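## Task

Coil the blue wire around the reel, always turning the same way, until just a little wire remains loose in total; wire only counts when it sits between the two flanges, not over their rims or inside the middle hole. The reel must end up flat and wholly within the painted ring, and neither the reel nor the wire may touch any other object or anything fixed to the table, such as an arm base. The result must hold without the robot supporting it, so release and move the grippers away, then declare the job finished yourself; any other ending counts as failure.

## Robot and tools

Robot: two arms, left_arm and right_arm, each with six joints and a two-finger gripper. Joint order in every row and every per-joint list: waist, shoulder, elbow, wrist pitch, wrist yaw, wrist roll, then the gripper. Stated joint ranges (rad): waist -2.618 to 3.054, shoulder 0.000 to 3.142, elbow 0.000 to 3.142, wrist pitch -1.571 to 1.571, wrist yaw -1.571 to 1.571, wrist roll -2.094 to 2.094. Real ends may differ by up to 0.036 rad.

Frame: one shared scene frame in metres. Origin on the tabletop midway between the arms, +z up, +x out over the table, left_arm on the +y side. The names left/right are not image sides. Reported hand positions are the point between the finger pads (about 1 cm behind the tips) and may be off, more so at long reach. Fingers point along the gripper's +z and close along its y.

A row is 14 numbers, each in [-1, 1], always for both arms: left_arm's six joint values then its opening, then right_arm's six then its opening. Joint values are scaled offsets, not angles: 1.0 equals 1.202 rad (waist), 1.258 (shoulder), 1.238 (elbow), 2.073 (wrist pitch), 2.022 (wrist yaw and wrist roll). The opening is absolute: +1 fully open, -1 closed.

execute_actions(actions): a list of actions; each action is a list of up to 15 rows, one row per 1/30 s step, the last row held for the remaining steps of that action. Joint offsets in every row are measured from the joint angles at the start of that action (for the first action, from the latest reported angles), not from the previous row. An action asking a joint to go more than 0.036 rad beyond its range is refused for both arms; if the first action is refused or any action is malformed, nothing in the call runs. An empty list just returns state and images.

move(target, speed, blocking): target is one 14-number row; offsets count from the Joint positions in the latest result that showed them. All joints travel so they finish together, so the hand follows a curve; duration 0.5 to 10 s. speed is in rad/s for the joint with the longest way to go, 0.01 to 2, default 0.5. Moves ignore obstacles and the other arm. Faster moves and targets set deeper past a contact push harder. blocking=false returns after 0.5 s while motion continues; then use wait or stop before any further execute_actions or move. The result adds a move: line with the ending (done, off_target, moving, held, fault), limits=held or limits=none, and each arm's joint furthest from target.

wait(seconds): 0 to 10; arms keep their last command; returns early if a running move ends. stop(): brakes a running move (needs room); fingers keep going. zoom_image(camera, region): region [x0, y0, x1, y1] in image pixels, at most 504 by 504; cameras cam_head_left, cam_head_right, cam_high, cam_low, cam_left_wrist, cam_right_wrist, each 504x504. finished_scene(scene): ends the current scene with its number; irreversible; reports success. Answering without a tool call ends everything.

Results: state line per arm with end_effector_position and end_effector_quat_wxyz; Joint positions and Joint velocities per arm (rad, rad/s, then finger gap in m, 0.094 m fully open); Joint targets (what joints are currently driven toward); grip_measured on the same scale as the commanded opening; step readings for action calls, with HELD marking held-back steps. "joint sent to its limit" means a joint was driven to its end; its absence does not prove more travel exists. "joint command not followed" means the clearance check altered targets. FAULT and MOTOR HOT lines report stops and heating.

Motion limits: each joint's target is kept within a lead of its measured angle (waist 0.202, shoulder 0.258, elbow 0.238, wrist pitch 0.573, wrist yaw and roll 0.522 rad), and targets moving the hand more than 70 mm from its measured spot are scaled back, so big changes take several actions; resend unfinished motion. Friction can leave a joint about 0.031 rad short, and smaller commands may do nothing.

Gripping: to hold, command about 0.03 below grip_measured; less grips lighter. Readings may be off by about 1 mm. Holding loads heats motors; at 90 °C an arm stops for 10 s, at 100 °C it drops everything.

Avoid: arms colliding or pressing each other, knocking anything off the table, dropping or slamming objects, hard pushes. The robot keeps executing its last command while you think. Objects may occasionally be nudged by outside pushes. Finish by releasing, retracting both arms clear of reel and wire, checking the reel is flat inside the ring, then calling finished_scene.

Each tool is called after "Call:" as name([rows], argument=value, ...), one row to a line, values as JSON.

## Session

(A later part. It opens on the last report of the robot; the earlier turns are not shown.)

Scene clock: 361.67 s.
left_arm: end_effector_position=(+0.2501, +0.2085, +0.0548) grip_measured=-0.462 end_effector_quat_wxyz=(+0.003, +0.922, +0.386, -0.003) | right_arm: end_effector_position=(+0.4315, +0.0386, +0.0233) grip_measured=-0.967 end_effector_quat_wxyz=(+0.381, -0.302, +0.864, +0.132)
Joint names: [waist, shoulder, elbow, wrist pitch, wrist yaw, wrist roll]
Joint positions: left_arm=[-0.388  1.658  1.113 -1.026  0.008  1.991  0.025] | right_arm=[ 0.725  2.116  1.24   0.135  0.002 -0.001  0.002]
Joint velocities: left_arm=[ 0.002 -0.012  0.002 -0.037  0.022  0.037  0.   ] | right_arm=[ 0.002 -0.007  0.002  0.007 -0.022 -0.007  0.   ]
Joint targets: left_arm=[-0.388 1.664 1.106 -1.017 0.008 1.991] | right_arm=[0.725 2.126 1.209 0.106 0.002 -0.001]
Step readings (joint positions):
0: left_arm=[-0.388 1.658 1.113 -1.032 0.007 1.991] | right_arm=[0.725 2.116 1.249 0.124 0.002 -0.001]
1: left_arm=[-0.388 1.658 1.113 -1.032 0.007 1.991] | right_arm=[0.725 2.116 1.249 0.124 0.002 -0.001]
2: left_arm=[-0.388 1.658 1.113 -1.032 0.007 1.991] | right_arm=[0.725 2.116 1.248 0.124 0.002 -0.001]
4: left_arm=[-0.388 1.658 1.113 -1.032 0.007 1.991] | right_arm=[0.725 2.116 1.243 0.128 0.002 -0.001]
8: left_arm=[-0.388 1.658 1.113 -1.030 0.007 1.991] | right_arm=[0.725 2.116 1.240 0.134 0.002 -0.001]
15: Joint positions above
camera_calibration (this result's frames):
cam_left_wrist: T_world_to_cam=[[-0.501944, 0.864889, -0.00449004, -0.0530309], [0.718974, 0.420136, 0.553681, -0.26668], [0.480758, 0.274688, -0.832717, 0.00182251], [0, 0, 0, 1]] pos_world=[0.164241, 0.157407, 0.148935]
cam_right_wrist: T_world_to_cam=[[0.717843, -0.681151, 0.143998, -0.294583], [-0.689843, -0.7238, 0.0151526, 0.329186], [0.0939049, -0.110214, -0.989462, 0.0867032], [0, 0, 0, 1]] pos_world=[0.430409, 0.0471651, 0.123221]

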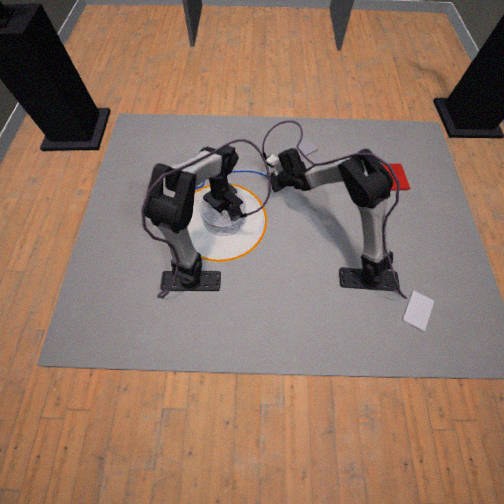

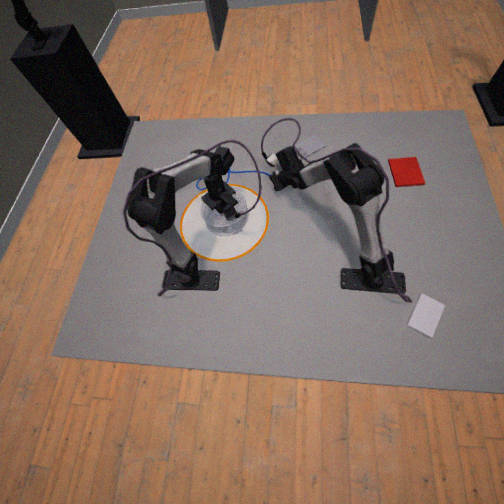

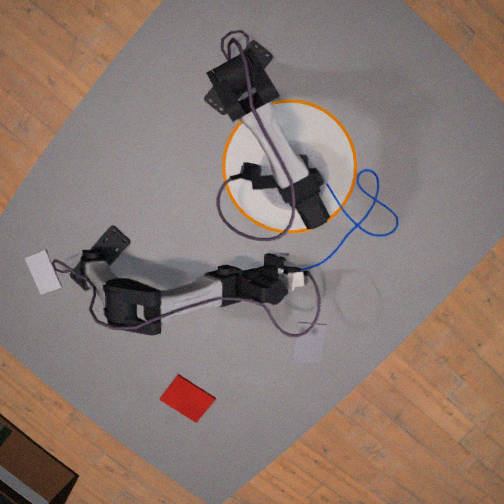

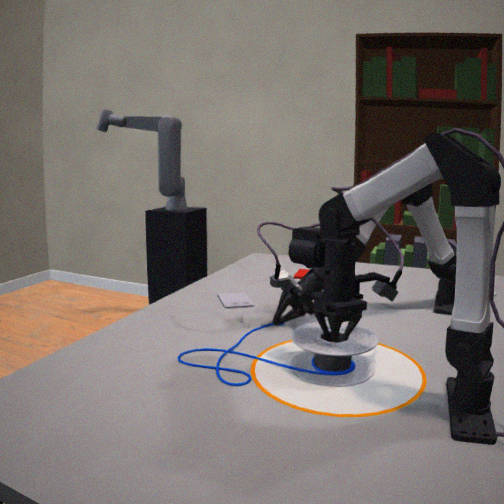

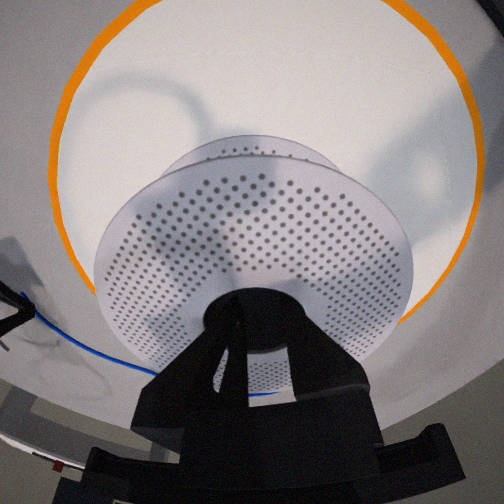

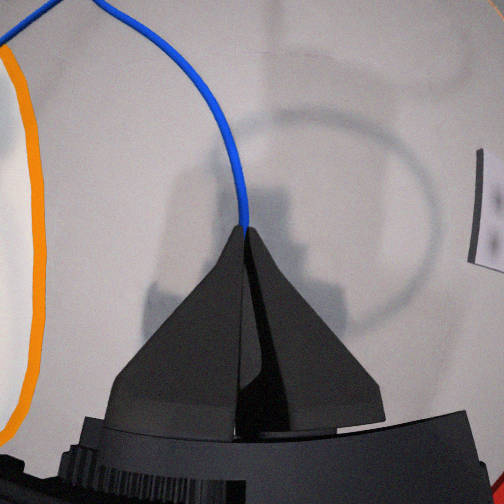

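Call:
zoom_image(camera="cam_left_wrist", region=[170, 260, 350, 400])

Call:
zoom_image(camera="cam_low", region=[270, 280, 410, 400])

Region (170, 260, 350, 400) of cam_left_wrist's 504x504 image, scaled by 2.800, with more detail than that image has.

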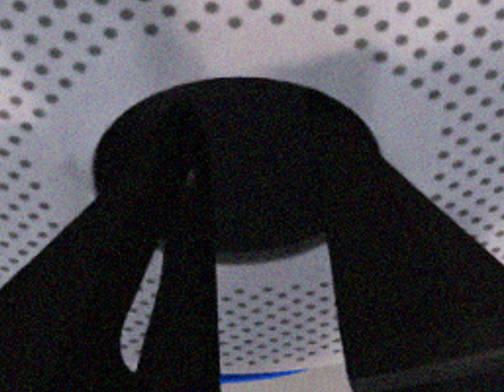

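Region (270, 280, 410, 400) of cam_low's 504x504 image, scaled by 3.600, with more detail than that image has; it fills the top 432 rows of this view, and the rest is white.

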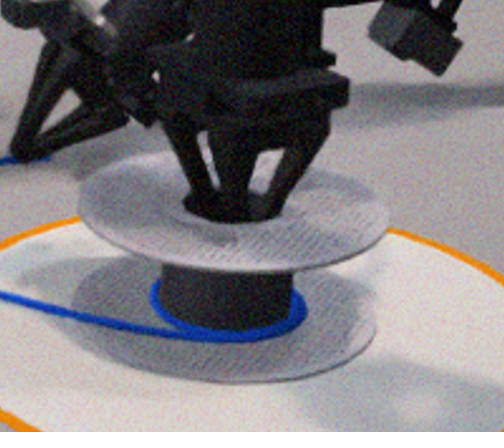

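Call:
execute_actions([
  [[0,0.005,-0.005,0.004,0,0,-0.44, 0,-0.005,0,0,0,0,-0.99],[0,0.005,-0.005,0.004,0,0,-0.42, 0,-0.012,0,0,0,0,-0.99],[0,0.005,-0.005,0.004,0,0,-0.40, 0,-0.02,0,0,0,0,-0.99],[0,0.005,-0.005,0.004,0,-0.02,-0.39, 0,-0.027,0,0,0,0,-0.99],[0,0.005,-0.005,0.004,0,-0.05,-0.38, 0,-0.032,0,0,0,0,-0.99],[0,0.005,-0.005,0.004,0,-0.09,-0.38, 0,-0.035,0,0,0,0,-0.99],[0,0.005,-0.005,0.004,0,-0.14,-0.38, 0,-0.035,0,0,0,0,-0.99],[0,0.005,-0.005,0.004,0,-0.19,-0.38, 0,-0.035,0,0,0,0,-0.99],[0,0.005,-0.005,0.004,0,-0.24,-0.38, 0,-0.035,0,0,0,0,-0.99],[0,0.005,-0.005,0.004,0,-0.29,-0.38, 0,-0.035,0,0,0,0,-0.99],[0,0.005,-0.005,0.004,0,-0.34,-0.38, 0,-0.035,0,0,0,0,-0.99],[0,0.005,-0.005,0.004,0,-0.39,-0.38, 0,-0.035,0,0,0,0,-0.99],[0,0.005,-0.005,0.004,0,-0.44,-0.38, 0,-0.035,0,0,0,0,-0.99],[0,0.005,-0.005,0.004,0,-0.48,-0.38, 0,-0.035,0,0,0,0,-0.99],[0,0.005,-0.005,0.004,0,-0.5,-0.38, 0,-0.035,0,0,0,0,-0.99]],
])

Scene clock: 377.17 s.
left_arm: end_effector_position=(+0.2509, +0.2082, +0.0548) grip_measured=-0.382 end_effector_quat_wxyz=(+0.003, +0.740, +0.673, -0.003) | right_arm: end_effector_position=(+0.4335, +0.0402, +0.0382) grip_measured=-0.971 end_effector_quat_wxyz=(+0.394, -0.300, +0.858, +0.137)
Joint names: [waist, shoulder, elbow, wrist pitch, wrist yaw, wrist roll]
Joint positions: left_arm=[-0.388  1.658  1.113 -1.023  0.008  1.307  0.029] | right_arm=[ 0.725  2.088  1.24   0.137  0.002 -0.001  0.001]
Joint velocities: left_arm=[-0.012  0.007  0.002 -0.051  0.022 -2.147 -0.001] | right_arm=[-0.012 -0.017  0.007 -0.022  0.022 -0.051  0.   ]
Joint targets: left_arm=[-0.388 1.664 1.106 -1.018 0.008 0.980] | right_arm=[0.725 2.072 1.240 0.135 0.002 -0.001]
Step readings (joint positions):
0: left_arm=[-0.388 1.658 1.113 -1.026 0.008 1.991] | right_arm=[0.725 2.116 1.240 0.135 0.002 -0.001]
1: left_arm=[-0.388 1.658 1.113 -1.026 0.008 1.991] | right_arm=[0.725 2.116 1.240 0.137 0.002 -0.001]
2: left_arm=[-0.388 1.658 1.113 -1.025 0.008 1.991] | right_arm=[0.725 2.116 1.240 0.137 0.002 -0.001]
4: left_arm=[-0.388 1.658 1.113 -1.024 0.008 1.986] | right_arm=[0.725 2.113 1.240 0.137 0.002 -0.001]
8: left_arm=[-0.388 1.658 1.113 -1.023 0.008 1.849] | right_arm=[0.725 2.097 1.240 0.137 0.002 -0.001]
15: Joint positions above
camera_calibration (this result's frames):
cam_left_wrist: T_world_to_cam=[[-0.935548, 0.353189, -0.00267515, 0.16283], [0.293006, 0.780318, 0.552496, -0.235166], [0.197223, 0.516103, -0.833511, 0.02245], [0, 0, 0, 1]] pos_world=[0.216813, 0.114408, 0.149076]
cam_right_wrist: T_world_to_cam=[[0.714448, -0.683862, 0.147978, -0.295656], [-0.689853, -0.723808, -0.0143285, 0.332682], [0.116906, -0.0918458, -0.988887, 0.0907044], [0, 0, 0, 1]] pos_world=[0.430129, 0.0469412, 0.138214]

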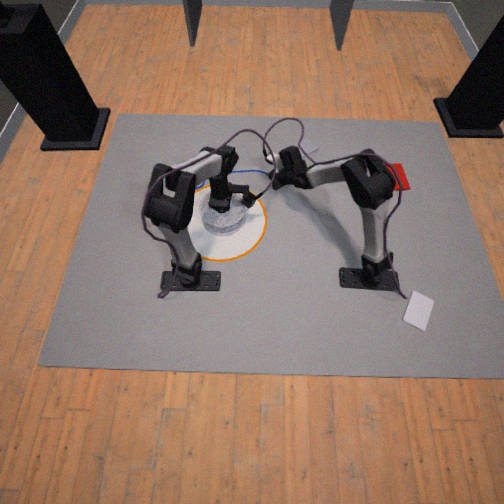

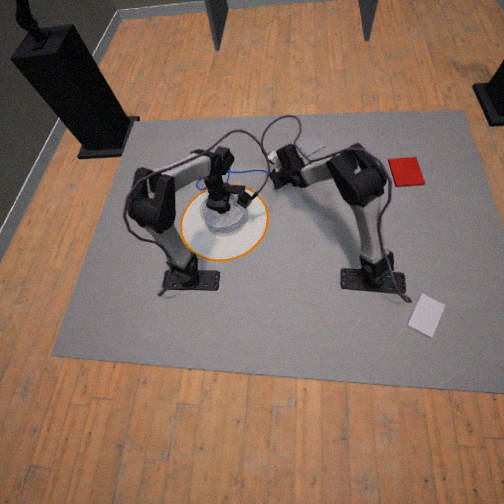

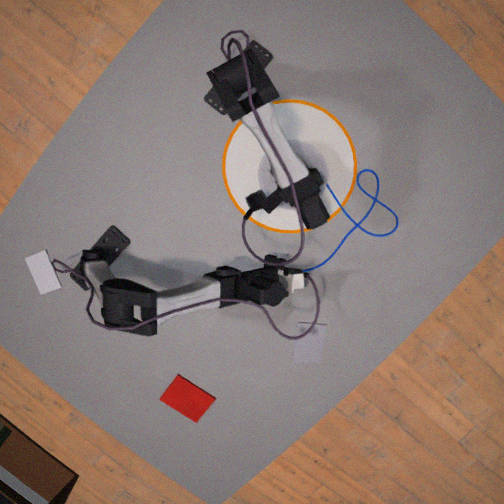

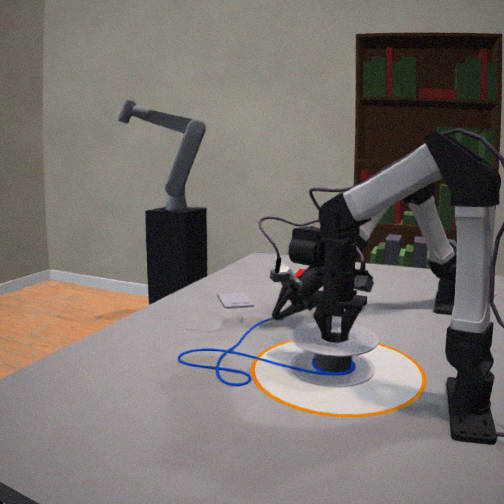

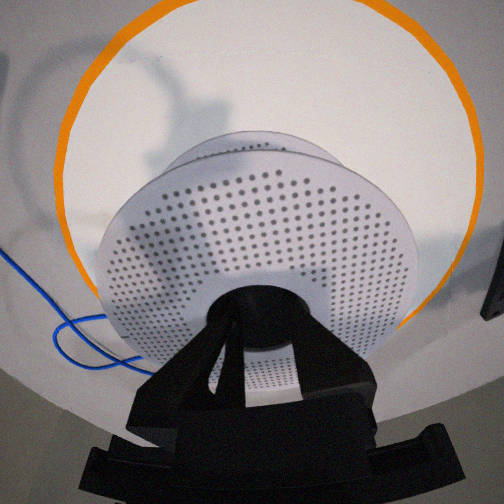

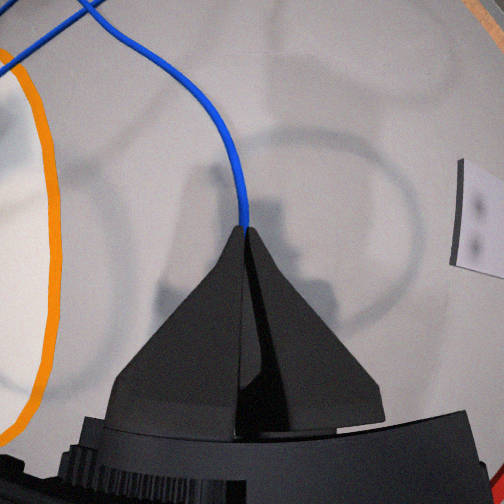

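Call:
execute_actions([
  [[0,0.005,-0.005,0.002,0,-0.16,-0.35, 0,0,0,0,0,0,-0.99],[0,0.005,-0.005,0.002,0,-0.16,-0.32, 0,0,0,0,0,0,-0.99],[0,0.005,-0.005,0.002,0,-0.16,-0.295, 0,0,0,0,0,0,-0.99],[0,0.005,-0.005,0.002,0,-0.16,-0.275, 0,0,0,0,0,0,-0.99],[0,0.005,-0.005,0.002,0,-0.16,-0.26, 0,0,0,0,0,0,-0.99],[0,0.005,-0.005,0.002,0,-0.17,-0.25, 0,0,0,0,0,0,-0.99],[0,0.005,-0.005,0.002,0,-0.19,-0.24, 0,0,0,0,0,0,-0.99],[0,0.005,-0.005,0.002,0,-0.22,-0.24, 0,0,0,0,0,0,-0.99],[0,0.005,-0.005,0.002,0,-0.26,-0.24, 0,0,0,0,0,0,-0.99],[0,0.005,-0.005,0.002,0,-0.30,-0.24, 0,0,0,0,0,0,-0.99],[0,0.005,-0.005,0.002,0,-0.34,-0.24, 0,0,0,0,0,0,-0.99],[0,0.005,-0.005,0.002,0,-0.38,-0.24, 0,0,0,0,0,0,-0.99],[0,0.005,-0.005,0.002,0,-0.41,-0.24, 0,0,0,0,0,0,-0.99],[0,0.005,-0.005,0.002,0,-0.43,-0.24, 0,0,0,0,0,0,-0.99],[0,0.005,-0.005,0.002,0,-0.44,-0.24, 0,0,0,0,0,0,-0.99]],
])

Scene clock: 386.47 s.
left_arm: end_effector_position=(+0.2513, +0.2076, +0.0548) grip_measured=-0.256 end_effector_quat_wxyz=(+0.003, +0.479, +0.878, -0.005) | right_arm: end_effector_position=(+0.4335, +0.0402, +0.0382) grip_measured=-0.971 end_effector_quat_wxyz=(+0.394, -0.300, +0.858, +0.137)
Joint names: [waist, shoulder, elbow, wrist pitch, wrist yaw, wrist roll]
Joint positions: left_arm=[-0.388  1.658  1.113 -1.02   0.01   0.64   0.035] | right_arm=[ 0.725  2.088  1.24   0.137  0.002 -0.001  0.001]
Joint velocities: left_arm=[-0.012 -0.007 -0.007 -0.095 -0.007 -1.37  -0.   ] | right_arm=[-0.012  0.002 -0.002 -0.037 -0.022 -0.022  0.   ]
Joint targets: left_arm=[-0.388 1.664 1.106 -1.018 0.008 0.417] | right_arm=[0.725 2.088 1.240 0.137 0.002 -0.001]
Step readings (joint positions):
0: left_arm=[-0.388 1.658 1.113 -1.023 0.008 0.988] | right_arm=[0.725 2.088 1.240 0.137 0.002 -0.001]
1: left_arm=[-0.388 1.658 1.113 -1.022 0.008 0.988] | right_arm=[0.725 2.088 1.240 0.137 0.002 -0.001]
2: left_arm=[-0.388 1.658 1.113 -1.021 0.008 0.988] | right_arm=[0.725 2.088 1.240 0.137 0.002 -0.001]
4: left_arm=[-0.388 1.658 1.113 -1.020 0.010 0.988] | right_arm=[0.725 2.088 1.240 0.137 0.002 -0.001]
8: left_arm=[-0.388 1.658 1.113 -1.020 0.010 0.965] | right_arm=[0.725 2.088 1.240 0.137 0.002 -0.001]
15: Joint positions above
camera_calibration (this result's frames):
cam_left_wrist: T_world_to_cam=[[-0.953603, -0.301055, 0.00253458, 0.303468], [-0.250142, 0.796962, 0.5498, -0.101667], [-0.16754, 0.523657, -0.835292, 0.112857], [0, 0, 0, 1]] pos_world=[0.282865, 0.113287, 0.149396]
cam_right_wrist: T_world_to_cam=[[0.714448, -0.683862, 0.147978, -0.295656], [-0.689853, -0.723808, -0.0143285, 0.332682], [0.116906, -0.0918458, -0.988887, 0.0907044], [0, 0, 0, 1]] pos_world=[0.430129, 0.0469412, 0.138214]

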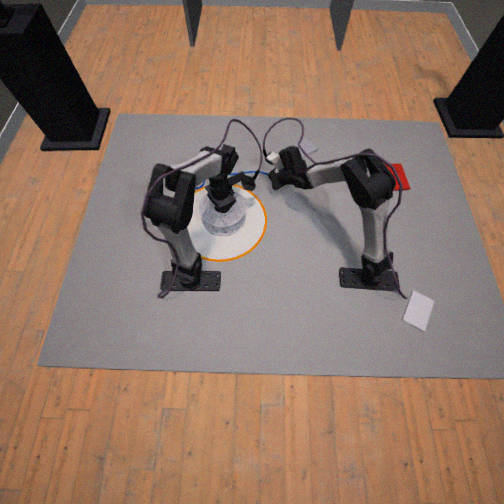

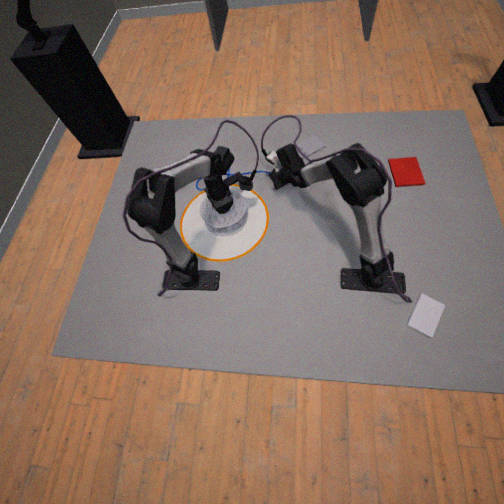

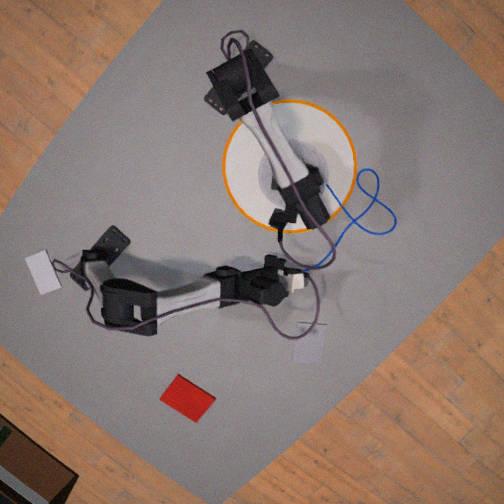

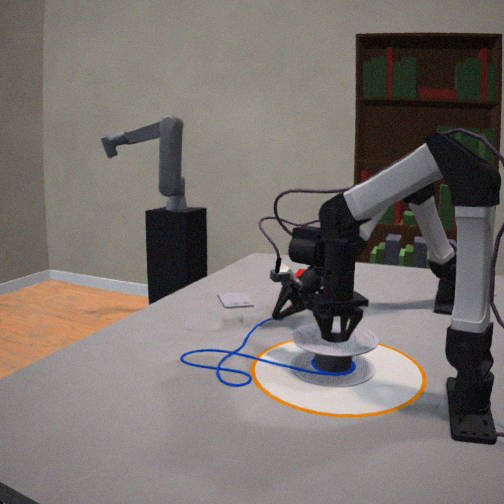

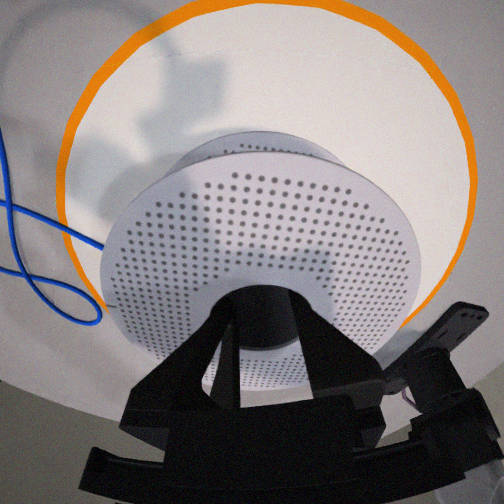

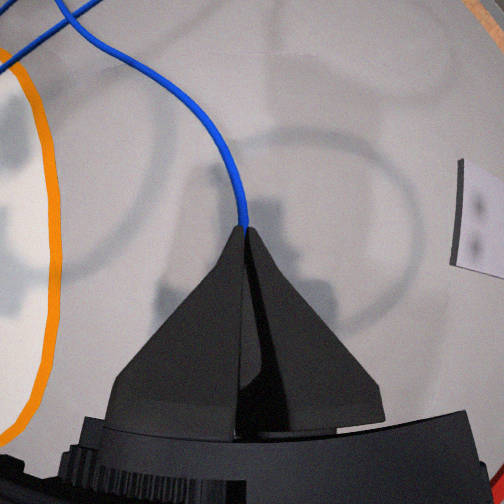

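Call:
execute_actions([
  [[0,0.005,-0.005,0,0,-0.14,-0.235, 0,-0.01,0,0,0,0,-0.99],[0,0.005,-0.005,0,0,-0.19,-0.235, 0,-0.025,0,0,0,0,-0.99],[0,0.005,-0.005,0,0,-0.26,-0.235, 0,-0.042,0,0,0,0,-0.99],[0,0.005,-0.005,0,0,-0.34,-0.235, 0,-0.06,0,0,0,0,-0.99],[0,0.005,-0.005,0,0,-0.42,-0.235, 0,-0.08,0,0,0,0,-0.99],[0,0.005,-0.005,0,0,-1,-0.235, 0,-0.1,0,0,0,0,-0.99],[0,0.005,-0.005,0,0,-1,-0.235, 0,-0.118,0,0,0,0,-0.99],[0,0.005,-0.005,0,0,-1,-0.235, 0,-0.134,0,0,0,0,-0.99],[0,0.005,-0.005,0,0,-1,-0.235, 0,-0.147,0,0,0,0,-0.99],[0,0.005,-0.005,0,0,-1,-0.235, 0,-0.156,0,0,0,0,-0.99],[0,0.005,-0.005,0,0,-1,-0.235, 0,-0.16,0,0,0,0,-0.99]],
  [[0,0.005,-0.005,0,0,-0.55,-0.235, 0,0,0,0,0,0,-0.99]],
])

Scene clock: 407.83 s.
left_arm: end_effector_position=(+0.2514, +0.2067, +0.0552) grip_measured=-0.251 end_effector_quat_wxyz=(-0.005, -0.646, +0.763, -0.007) | right_arm: end_effector_position=(+0.4377, +0.0436, +0.1481) grip_measured=-0.971 end_effector_quat_wxyz=(+0.483, -0.284, +0.811, +0.168)
Joint names: [waist, shoulder, elbow, wrist pitch, wrist yaw, wrist roll]
Joint positions: left_arm=[-0.388  1.657  1.113 -1.019  0.015 -1.762  0.035] | right_arm=[ 0.725  1.884  1.24   0.146  0.002 -0.001  0.001]
Joint velocities: left_arm=[-0.002  0.002  0.017  0.007 -0.066 -0.52  -0.   ] | right_arm=[ 0.002  0.007  0.002 -0.022 -0.081  0.007  0.001]
Joint targets: left_arm=[-0.388 1.664 1.106 -1.020 0.015 -1.855] | right_arm=[0.725 1.884 1.240 0.148 0.002 -0.001]
Step readings (joint positions; steps 1 to 15: 1st action; 16 to 30: 2nd action):
0: left_arm=[-0.388 1.658 1.113 -1.020 0.011 0.446] | right_arm=[0.725 2.088 1.240 0.137 0.002 -0.001]
1: left_arm=[-0.388 1.658 1.113 -1.020 0.011 0.437] | right_arm=[0.725 2.088 1.240 0.137 0.002 -0.001]
2: left_arm=[-0.388 1.658 1.113 -1.020 0.011 0.412] | right_arm=[0.725 2.087 1.240 0.137 0.002 -0.001]
4: left_arm=[-0.388 1.658 1.113 -1.020 0.011 0.295] | right_arm=[0.725 2.076 1.240 0.134 0.002 -0.001]
8: left_arm=[-0.388 1.658 1.113 -1.020 0.012 -0.078] | right_arm=[0.725 1.994 1.240 0.126 0.002 -0.001]
15: left_arm=[-0.388 1.658 1.113 -1.020 0.015 -0.743] | right_arm=[0.725 1.884 1.240 0.148 0.002 -0.001]
16: left_arm=[-0.388 1.657 1.113 -1.020 0.015 -0.839] | right_arm=[0.725 1.884 1.240 0.148 0.002 -0.001]
17: left_arm=[-0.388 1.657 1.113 -1.020 0.015 -0.935] | right_arm=[0.725 1.884 1.240 0.145 0.002 -0.001]
19: left_arm=[-0.388 1.657 1.113 -1.020 0.015 -1.127] | right_arm=[0.725 1.884 1.240 0.146 0.002 -0.001]
23: left_arm=[-0.388 1.657 1.113 -1.020 0.015 -1.498] | right_arm=[0.725 1.884 1.240 0.146 0.002 -0.001]
30: Joint positions above
camera_calibration (this result's frames):
cam_left_wrist: T_world_to_cam=[[0.907586, -0.419769, 0.00901697, -0.140356], [-0.349287, -0.74293, 0.571012, 0.240913], [-0.232994, -0.521392, -0.820893, 0.345377], [0, 0, 0, 1]] pos_world=[0.292004, 0.30014, 0.147219]
cam_right_wrist: T_world_to_cam=[[0.687648, -0.705263, 0.172465, -0.303594], [-0.669948, -0.707913, -0.223673, 0.361174], [0.279839, 0.0382658, -0.959284, 0.11787], [0, 0, 0, 1]] pos_world=[0.417749, 0.0370553, 0.246215]

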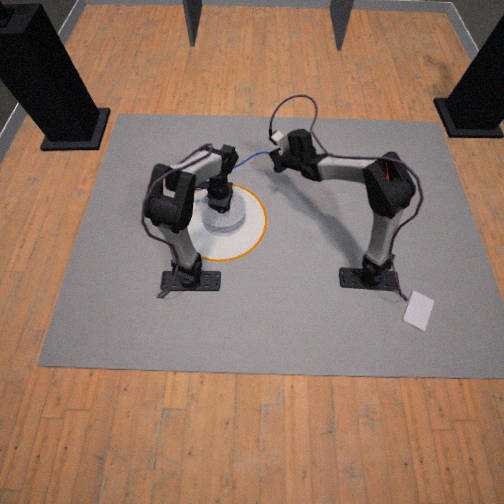

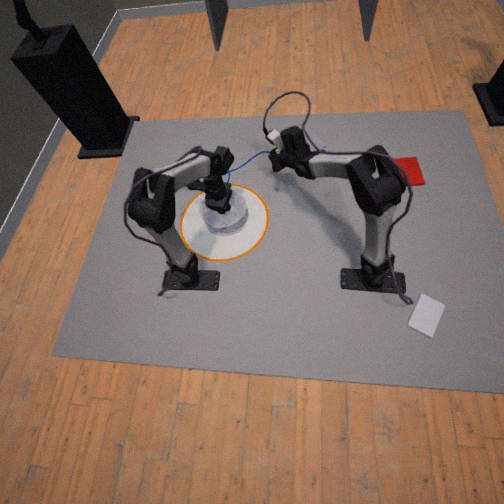

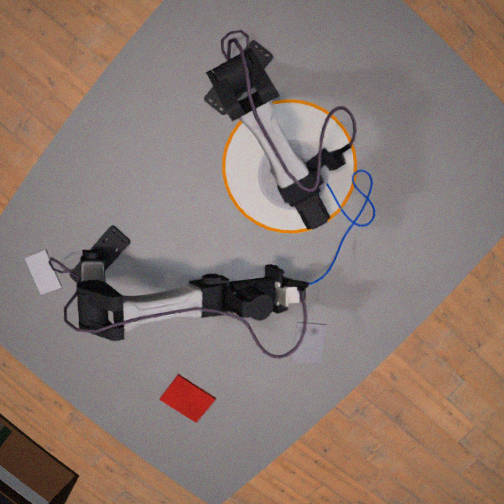

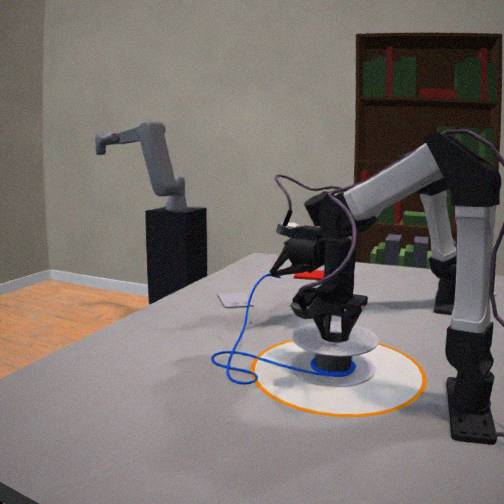

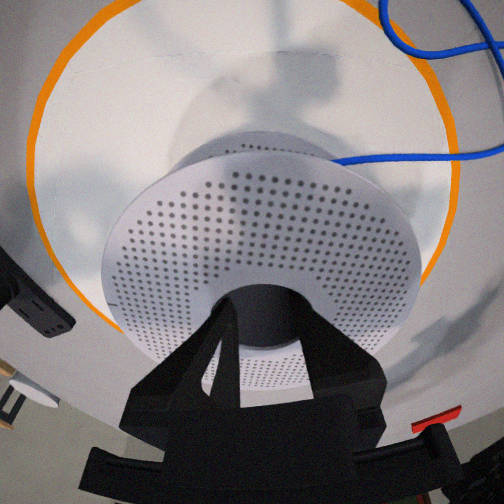

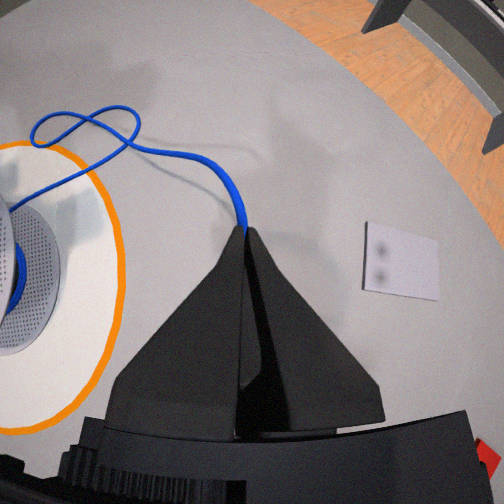

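Call:
execute_actions([
  [[0,0.005,-0.005,0,0,-0.035,-0.32, -0.005,0,0,0,0,0,-0.99],[0,0.005,-0.005,0,0,0,-0.4, -0.01,0,0,0,0,0,-0.99],[0,0.005,-0.005,0,0,0.06,-0.4, -0.017,0,0,0,0,0,-0.99],[0,0.005,-0.005,0,0,0.14,-0.4, -0.025,0,0,0,0,0,-0.99],[0,0.005,-0.005,0,0,0.23,-0.4, -0.033,0,0,0,0,0,-0.99],[0,0.005,-0.005,0,0,1,-0.4, -0.041,0,0,0,0,0,-0.99],[0,0.005,-0.005,0,0,1,-0.4, -0.049,0,0,0,0,0,-0.99],[0,0.005,-0.005,0,0,1,-0.4, -0.057,0,0,0,0,0,-0.99],[0,0.005,-0.005,0,0,1,-0.4, -0.064,0,0,0,0,0,-0.99],[0,0.005,-0.005,0,0,1,-0.4, -0.07,0,0,0,0,0,-0.99]],
  [[0,0.005,-0.005,0,0,1,-0.4, 0,0,0,0,0,0,-0.99]],
  [[0,0.005,-0.005,0,0,0.58,-0.4, 0,0,0,0,0,0,-0.99],[0,0.005,-0.005,0,0,0.58,-0.4, 0,0,0,0,0,0,-0.99],[0,0.005,-0.005,0,0,0.58,-0.4, 0,0,0,0,0,0,-0.99],[0,0.005,-0.005,0,0,0.58,-0.4, 0,0,0,0,0,0,-0.99],[0,0.005,-0.005,0,0,0.58,-0.4, 0,0,0,0,0,0,-0.99],[0,0.005,-0.005,0,0,0.58,-0.4, 0,0,0,0,0,0,-0.99],[0,0.005,-0.005,0,0,0.58,-0.4, 0,0,0,0,0,0,-0.99],[0,0.005,-0.005,0,0,0.58,-0.4, 0,0,0,0,0,0,-0.99],[0,0.005,-0.005,0,0,0.58,-0.4, 0,0,0,0,0,0,-0.99],[0,0.005,-0.005,0,0,0.58,-0.4, 0,0,0,0,0,0,-0.99],[0,0.005,-0.005,0,0,0.58,-0.37, 0,0,0,0,0,0,-0.99],[0,0.005,-0.005,0,0,0.58,-0.33, 0,0,0,0,0,0,-0.99],[0,0.005,-0.005,0,0,0.56,-0.295, 0,0,0,0,0,0,-0.99],[0,0.005,-0.005,0,0,0.54,-0.265, 0,0,0,0,0,0,-0.99],[0,0.005,-0.005,0,0,0.53,-0.245, 0,0,0,0,0,0,-0.99]],
  [[0,0.005,-0.005,0,0,-0.02,-0.235, 0,0,0,0,0,0,-0.99],[0,0.005,-0.005,0,0,-0.07,-0.235, 0,0,0,0,0,0,-0.99],[0,0.005,-0.005,0,0,-0.14,-0.235, 0,0,0,0,0,0,-0.99],[0,0.005,-0.005,0,0,-0.22,-0.235, 0,0,0,0,0,0,-0.99],[0,0.005,-0.005,0,0,-0.3,-0.235, 0,0,0,0,0,0,-0.99],[0,0.005,-0.005,0,0,-1,-0.235, 0,0,0,0,0,0,-0.99]],
  [[0,0.005,-0.005,0,0,-1,-0.235, 0,0,0,0,0,0,-0.99]],
  [[0,0.005,-0.005,0,0,-0.6,-0.235, 0,0,0,0,0,0,-0.99]],
])

Scene clock: 446.37 s.
left_arm: end_effector_position=(+0.2522, +0.2064, +0.0552) grip_measured=-0.249 end_effector_quat_wxyz=(-0.004, -0.672, +0.741, -0.009) | right_arm: end_effector_position=(+0.4643, +0.0073, +0.1481) grip_measured=-0.971 end_effector_quat_wxyz=(+0.489, -0.250, +0.822, +0.148)
Joint names: [waist, shoulder, elbow, wrist pitch, wrist yaw, wrist roll]
Joint positions: left_arm=[-0.388  1.657  1.113 -1.015  0.015 -1.832  0.035] | right_arm=[ 0.643  1.884  1.24   0.146  0.002 -0.001  0.001]
Joint velocities: left_arm=[-0.012  0.002  0.027  0.007 -0.022 -0.623  0.   ] | right_arm=[-0.002 -0.007  0.012 -0.037  0.037 -0.037 -0.   ]
Joint targets: left_arm=[-0.388 1.663 1.106 -1.018 0.015 -1.945] | right_arm=[0.643 1.884 1.240 0.146 0.002 -0.001]
Step readings (joint positions; steps 1 to 15: 1st action; 16 to 30: 2nd action; 31 to 45: 3rd action; 46 to 60: 4th action; 61 to 75: 5th action; 76 to 90: 6th action):
0: left_arm=[-0.388 1.657 1.113 -1.019 0.015 -1.830] | right_arm=[0.725 1.884 1.240 0.146 0.002 -0.001]
1: left_arm=[-0.388 1.657 1.113 -1.018 0.015 -1.830] | right_arm=[0.725 1.884 1.240 0.146 0.002 -0.001]
2: left_arm=[-0.388 1.657 1.113 -1.018 0.015 -1.821] | right_arm=[0.725 1.884 1.240 0.146 0.002 -0.001]
4: left_arm=[-0.388 1.657 1.113 -1.019 0.015 -1.738] | right_arm=[0.722 1.884 1.240 0.146 0.002 -0.001]
8: left_arm=[-0.388 1.657 1.113 -1.019 0.015 -1.363] | right_arm=[0.689 1.884 1.240 0.146 0.002 -0.001]
15: left_arm=[-0.388 1.657 1.113 -1.019 0.015 -0.667] | right_arm=[0.643 1.884 1.240 0.146 0.002 -0.001]
16: left_arm=[-0.388 1.657 1.113 -1.019 0.015 -0.568] | right_arm=[0.643 1.884 1.240 0.146 0.002 -0.001]
17: left_arm=[-0.388 1.657 1.113 -1.019 0.015 -0.469] | right_arm=[0.643 1.884 1.240 0.146 0.002 -0.001]
19: left_arm=[-0.388 1.657 1.113 -1.019 0.015 -0.270] | right_arm=[0.643 1.884 1.240 0.146 0.002 -0.001]
23: left_arm=[-0.388 1.657 1.113 -1.019 0.015 0.127] | right_arm=[0.643 1.884 1.240 0.146 0.002 -0.001]
30: left_arm=[-0.388 1.657 1.113 -1.019 0.015 0.823] | right_arm=[0.643 1.884 1.240 0.146 0.002 -0.001]
31: left_arm=[-0.388 1.657 1.113 -1.019 0.015 0.922] | right_arm=[0.643 1.884 1.240 0.146 0.002 -0.001]
32: left_arm=[-0.388 1.657 1.113 -1.019 0.015 1.022] | right_arm=[0.643 1.884 1.240 0.146 0.002 -0.001]
34: left_arm=[-0.388 1.657 1.113 -1.019 0.015 1.220] | right_arm=[0.643 1.884 1.240 0.146 0.002 -0.001]
38: left_arm=[-0.388 1.657 1.113 -1.019 0.015 1.611] | right_arm=[0.643 1.884 1.240 0.146 0.002 -0.001]
45: left_arm=[-0.388 1.657 1.113 -1.019 0.015 1.876] | right_arm=[0.643 1.884 1.240 0.146 0.002 -0.001]
46: left_arm=[-0.388 1.657 1.113 -1.019 0.015 1.873] | right_arm=[0.643 1.884 1.240 0.146 0.002 -0.001]
47: left_arm=[-0.388 1.657 1.113 -1.019 0.015 1.854] | right_arm=[0.643 1.884 1.240 0.146 0.002 -0.001]
49: left_arm=[-0.388 1.657 1.113 -1.019 0.015 1.749] | right_arm=[0.643 1.884 1.240 0.146 0.002 -0.001]
53: left_arm=[-0.388 1.657 1.113 -1.019 0.015 1.377] | right_arm=[0.643 1.884 1.240 0.146 0.002 -0.001]
60: left_arm=[-0.388 1.657 1.113 -1.018 0.015 0.705] | right_arm=[0.643 1.884 1.240 0.146 0.002 -0.001]
61: left_arm=[-0.388 1.657 1.113 -1.018 0.015 0.609] | right_arm=[0.643 1.884 1.240 0.146 0.002 -0.001]
62: left_arm=[-0.388 1.657 1.113 -1.018 0.015 0.513] | right_arm=[0.643 1.884 1.240 0.146 0.002 -0.001]
64: left_arm=[-0.388 1.657 1.113 -1.018 0.015 0.321] | right_arm=[0.643 1.884 1.240 0.146 0.002 -0.001]
68: left_arm=[-0.388 1.657 1.113 -1.018 0.015 -0.061] | right_arm=[0.643 1.884 1.240 0.146 0.002 -0.001]
75: left_arm=[-0.388 1.657 1.113 -1.018 0.015 -0.731] | right_arm=[0.643 1.884 1.240 0.146 0.002 -0.001]
76: left_arm=[-0.388 1.657 1.113 -1.018 0.015 -0.827] | right_arm=[0.643 1.884 1.240 0.146 0.002 -0.001]
77: left_arm=[-0.388 1.657 1.113 -1.018 0.015 -0.923] | right_arm=[0.643 1.884 1.240 0.146 0.002 -0.001]
79: left_arm=[-0.388 1.657 1.113 -1.017 0.015 -1.114] | right_arm=[0.643 1.884 1.240 0.146 0.002 -0.001]
83: left_arm=[-0.388 1.657 1.113 -1.016 0.015 -1.496] | right_arm=[0.643 1.884 1.240 0.146 0.002 -0.001]
90: Joint positions above
camera_calibration (this result's frames):
cam_left_wrist: T_world_to_cam=[[0.934491, -0.355791, 0.0118162, -0.161438], [-0.298296, -0.764501, 0.571453, 0.232537], [-0.194284, -0.537542, -0.82055, 0.338968], [0, 0, 0, 1]] pos_world=[0.286083, 0.302546, 0.147164]
cam_right_wrist: T_world_to_cam=[[0.627558, -0.759228, 0.172465, -0.31922], [-0.725692, -0.650647, -0.223673, 0.378752], [0.282033, 0.0152113, -0.959284, 0.110962], [0, 0, 0, 1]] pos_world=[0.443891, 0.00238517, 0.246215]

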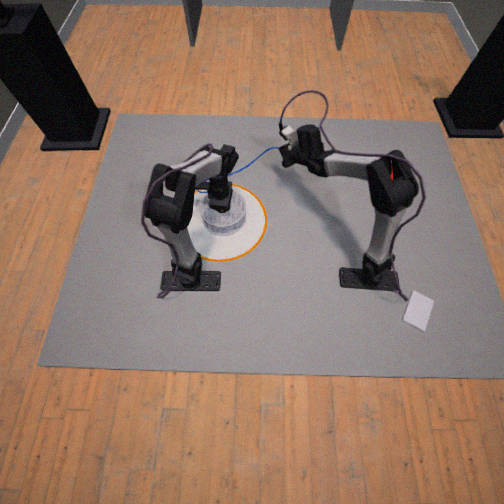

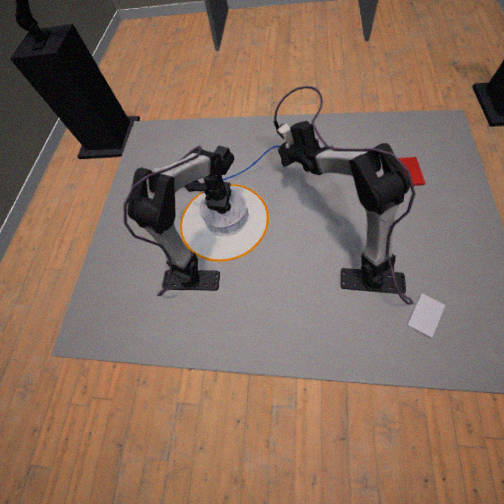

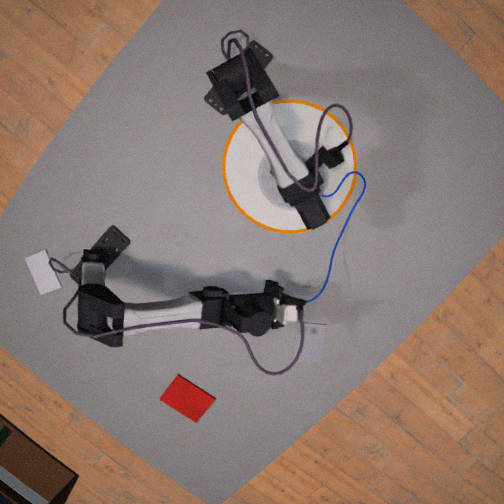

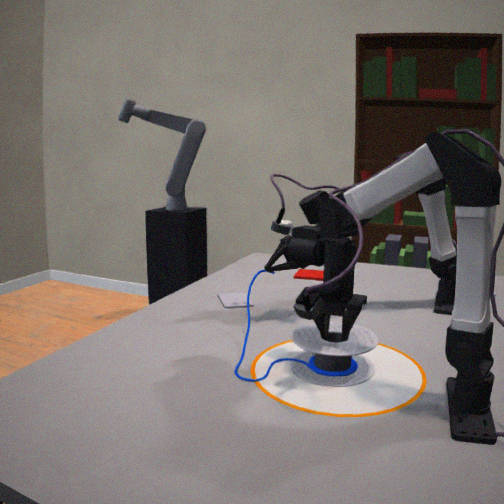

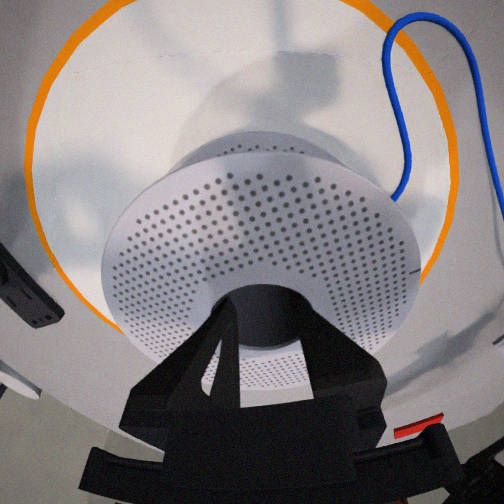

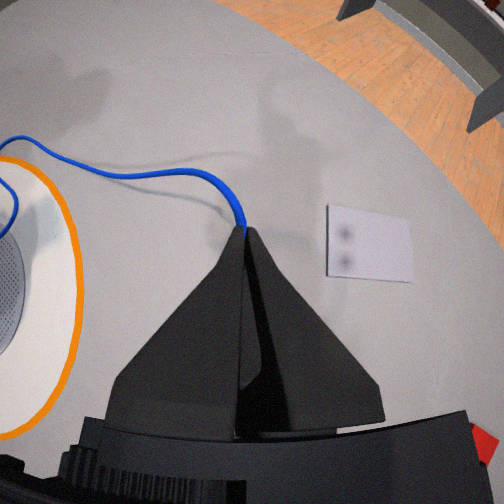

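Call:
execute_actions([
  [[0,0.005,-0.005,0,0,-0.045,-0.32, -0.002,-0.002,-0.005,0.001,0,0,-0.99],[0,0.005,-0.005,0,0,-0.01,-0.4, -0.005,-0.004,-0.013,0.002,0,0,-0.99],[0,0.005,-0.005,0,0,0.05,-0.4, -0.009,-0.007,-0.024,0.003,0,0,-0.99],[0,0.005,-0.005,0,0,0.13,-0.4, -0.013,-0.011,-0.037,0.005,0,0,-0.99],[0,0.005,-0.005,0,0,0.22,-0.4, -0.018,-0.015,-0.05,0.007,0,0,-0.99],[0,0.005,-0.005,0,0,1,-0.4, -0.023,-0.019,-0.064,0.009,0,0,-0.99],[0,0.005,-0.005,0,0,1,-0.4, -0.028,-0.023,-0.078,0.011,0,0,-0.99],[0,0.005,-0.005,0,0,1,-0.4, -0.033,-0.027,-0.092,0.013,0,0,-0.99],[0,0.005,-0.005,0,0,1,-0.4, -0.038,-0.031,-0.106,0.015,0,0,-0.99],[0,0.005,-0.005,0,0,1,-0.4, -0.043,-0.035,-0.12,0.017,0,0,-0.99],[0,0.005,-0.005,0,0,1,-0.4, -0.048,-0.039,-0.134,0.019,0,0,-0.99],[0,0.005,-0.005,0,0,1,-0.4, -0.053,-0.043,-0.148,0.021,0,0,-0.99],[0,0.005,-0.005,0,0,1,-0.4, -0.058,-0.047,-0.162,0.023,0,0,-0.99],[0,0.005,-0.005,0,0,1,-0.4, -0.063,-0.051,-0.176,0.025,0,0,-0.99],[0,0.005,-0.005,0,0,1,-0.4, -0.068,-0.055,-0.19,0.027,0,0,-0.99]],
  [[0,0.005,-0.005,0,0,1,-0.4, -0.018,-0.02,-0.05,0.01,0,0,-0.99],[0,0.005,-0.005,0,0,1,-0.4, -0.023,-0.025,-0.064,0.012,0,0,-0.99],[0,0.005,-0.005,0,0,1,-0.4, -0.028,-0.03,-0.078,0.014,0,0,-0.99],[0,0.005,-0.005,0,0,1,-0.4, -0.033,-0.035,-0.092,0.016,0,0,-0.99],[0,0.005,-0.005,0,0,1,-0.4, -0.038,-0.04,-0.106,0.018,0,0,-0.99],[0,0.005,-0.005,0,0,1,-0.4, -0.043,-0.045,-0.12,0.02,0,0,-0.99],[0,0.005,-0.005,0,0,1,-0.4, -0.048,-0.05,-0.134,0.02,0,0,-0.99],[0,0.005,-0.005,0,0,1,-0.4, -0.053,-0.055,-0.148,0.02,0,0,-0.99],[0,0.005,-0.005,0,0,1,-0.4, -0.058,-0.06,-0.16,0.02,0,0,-0.99],[0,0.005,-0.005,0,0,1,-0.4, -0.062,-0.064,-0.17,0.02,0,0,-0.99],[0,0.005,-0.005,0,0,1,-0.4, -0.065,-0.067,-0.178,0.02,0,0,-0.99],[0,0.005,-0.005,0,0,1,-0.4, -0.067,-0.069,-0.184,0.02,0,0,-0.99],[0,0.005,-0.005,0,0,1,-0.4, -0.067,-0.07,-0.187,0.02,0,0,-0.99]],
  [[0,0.005,-0.005,0,0,0.63,-0.4, 0,0,0,0,0,0,-0.99],[0,0.005,-0.005,0,0,0.63,-0.4, 0,0,0,0,0,0,-0.99],[0,0.005,-0.005,0,0,0.63,-0.4, 0,0,0,0,0,0,-0.99],[0,0.005,-0.005,0,0,0.63,-0.4, 0,0,0,0,0,0,-0.99],[0,0.005,-0.005,0,0,0.63,-0.4, 0,0,0,0,0,0,-0.99],[0,0.005,-0.005,0,0,0.63,-0.4, 0,0,0,0,0,0,-0.99],[0,0.005,-0.005,0,0,0.63,-0.4, 0,0,0,0,0,0,-0.99],[0,0.005,-0.005,0,0,0.63,-0.4, 0,0,0,0,0,0,-0.99],[0,0.005,-0.005,0,0,0.63,-0.4, 0,0,0,0,0,0,-0.99],[0,0.005,-0.005,0,0,0.63,-0.4, 0,0,0,0,0,0,-0.99],[0,0.005,-0.005,0,0,0.63,-0.37, 0,0,0,0,0,0,-0.99],[0,0.005,-0.005,0,0,0.63,-0.33, 0,0,0,0,0,0,-0.99],[0,0.005,-0.005,0,0,0.61,-0.295, 0,0,0,0,0,0,-0.99],[0,0.005,-0.005,0,0,0.585,-0.265, 0,0,0,0,0,0,-0.99],[0,0.005,-0.005,0,0,0.57,-0.238, 0,0,0,0,0,0,-0.99]],
])

Scene clock: 519.23 s.
left_arm: end_effector_position=(+0.2523, +0.2063, +0.0552) grip_measured=-0.258 end_effector_quat_wxyz=(+0.010, +0.896, +0.445, -0.002) | right_arm: end_effector_position=(+0.4073, -0.1030, +0.0377) grip_measured=-0.971 end_effector_quat_wxyz=(+0.384, -0.208, +0.895, +0.088)
Joint names: [waist, shoulder, elbow, wrist pitch, wrist yaw, wrist roll]
Joint positions: left_arm=[-0.388  1.657  1.113 -1.015  0.015  1.861  0.035] | right_arm=[ 0.509  1.781  0.831  0.188  0.002 -0.001  0.001]
Joint velocities: left_arm=[-0.002 -0.007 -0.017  0.007 -0.007  0.081  0.016] | right_arm=[ 0.002 -0.002 -0.027  0.007 -0.081  0.007  0.001]
Joint targets: left_arm=[-0.388 1.663 1.106 -1.015 0.015 1.886] | right_arm=[0.509 1.781 0.831 0.189 0.002 -0.001]
Step readings (joint positions; steps 1 to 15: 1st action; 16 to 30: 2nd action; 31 to 45: 3rd action):
0: left_arm=[-0.388 1.657 1.113 -1.015 0.015 -1.918] | right_arm=[0.643 1.884 1.240 0.146 0.002 -0.001]
1: left_arm=[-0.388 1.657 1.113 -1.014 0.015 -1.919] | right_arm=[0.643 1.884 1.240 0.146 0.002 -0.001]
2: left_arm=[-0.388 1.657 1.113 -1.014 0.015 -1.910] | right_arm=[0.643 1.884 1.240 0.146 0.002 -0.001]
4: left_arm=[-0.388 1.657 1.113 -1.015 0.015 -1.826] | right_arm=[0.643 1.884 1.233 0.149 0.002 -0.001]
8: left_arm=[-0.388 1.657 1.113 -1.015 0.015 -1.452] | right_arm=[0.628 1.876 1.175 0.159 0.002 -0.001]
15: left_arm=[-0.388 1.657 1.113 -1.015 0.015 -0.757] | right_arm=[0.581 1.846 1.047 0.169 0.002 -0.001]
16: left_arm=[-0.388 1.657 1.113 -1.015 0.015 -0.658] | right_arm=[0.575 1.842 1.030 0.171 0.002 -0.001]
17: left_arm=[-0.388 1.657 1.113 -1.015 0.015 -0.558] | right_arm=[0.570 1.839 1.014 0.174 0.002 -0.001]
19: left_arm=[-0.388 1.657 1.113 -1.015 0.015 -0.359] | right_arm=[0.561 1.831 0.980 0.179 0.002 -0.001]
23: left_arm=[-0.388 1.657 1.113 -1.015 0.015 0.038] | right_arm=[0.538 1.810 0.907 0.186 0.002 -0.001]
30: left_arm=[-0.388 1.657 1.113 -1.015 0.015 0.734] | right_arm=[0.509 1.781 0.832 0.188 0.002 -0.001]
31: left_arm=[-0.388 1.657 1.113 -1.015 0.015 0.833] | right_arm=[0.509 1.781 0.831 0.188 0.002 -0.001]
32: left_arm=[-0.388 1.657 1.113 -1.015 0.015 0.932] | right_arm=[0.509 1.781 0.831 0.188 0.002 -0.001]
34: left_arm=[-0.388 1.657 1.113 -1.015 0.015 1.131] | right_arm=[0.509 1.781 0.831 0.188 0.002 -0.001]
38: left_arm=[-0.388 1.657 1.113 -1.015 0.015 1.528] | right_arm=[0.509 1.781 0.831 0.188 0.002 -0.001]
45: Joint positions above
camera_calibration (this result's frames):
cam_left_wrist: T_world_to_cam=[[-0.609458, 0.792611, -0.0181068, -0.00727767], [0.654041, 0.515554, 0.553565, -0.270892], [0.448097, 0.325532, -0.832609, -0.000535518], [0, 0, 0, 1]] pos_world=[0.172979, 0.145602, 0.149379]
cam_right_wrist: T_world_to_cam=[[0.557206, -0.818277, 0.141222, -0.324323], [-0.828863, -0.558344, 0.0351786, 0.282689], [0.0500644, -0.136655, -0.989353, 0.102778], [0, 0, 0, 1]] pos_world=[0.40988, -0.0935035, 0.137541]

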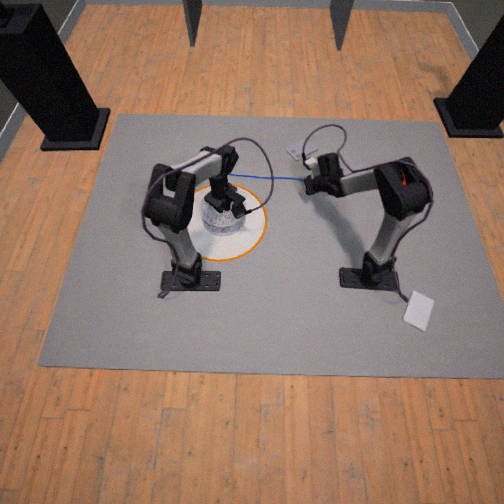

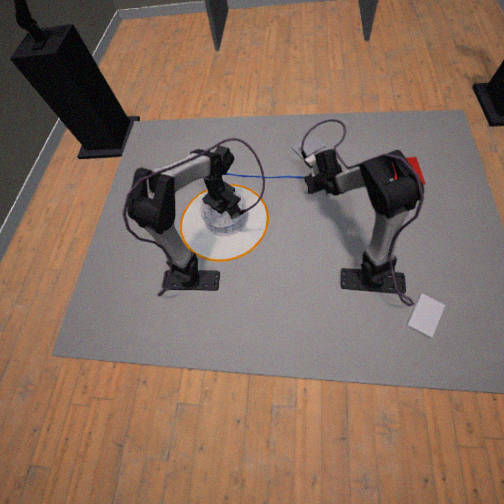

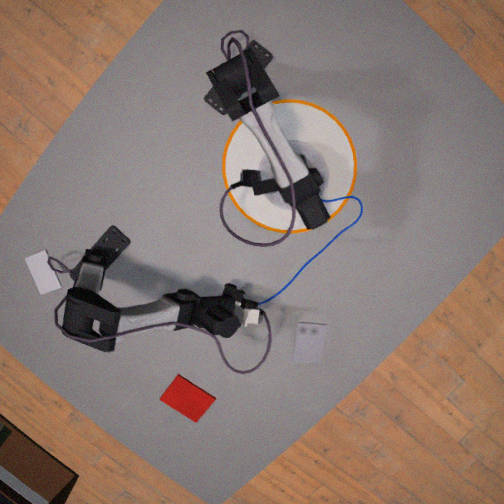

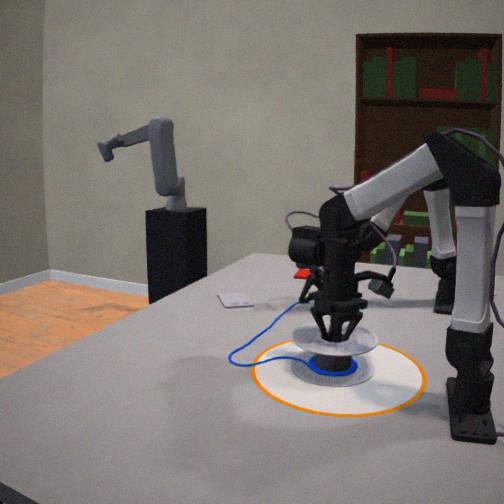

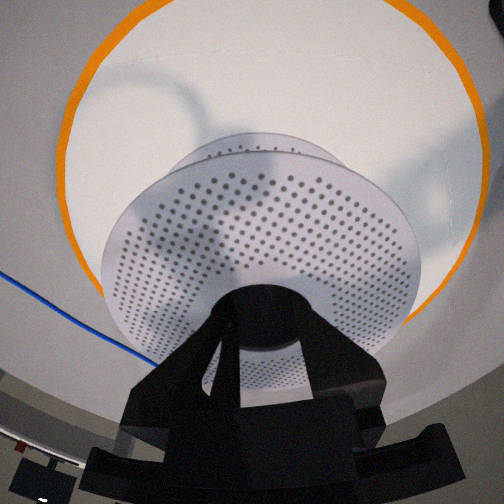

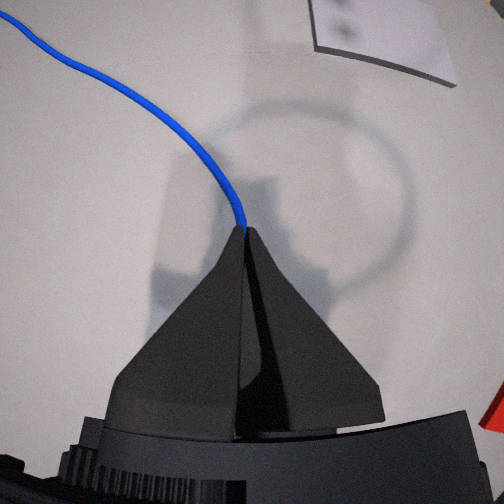

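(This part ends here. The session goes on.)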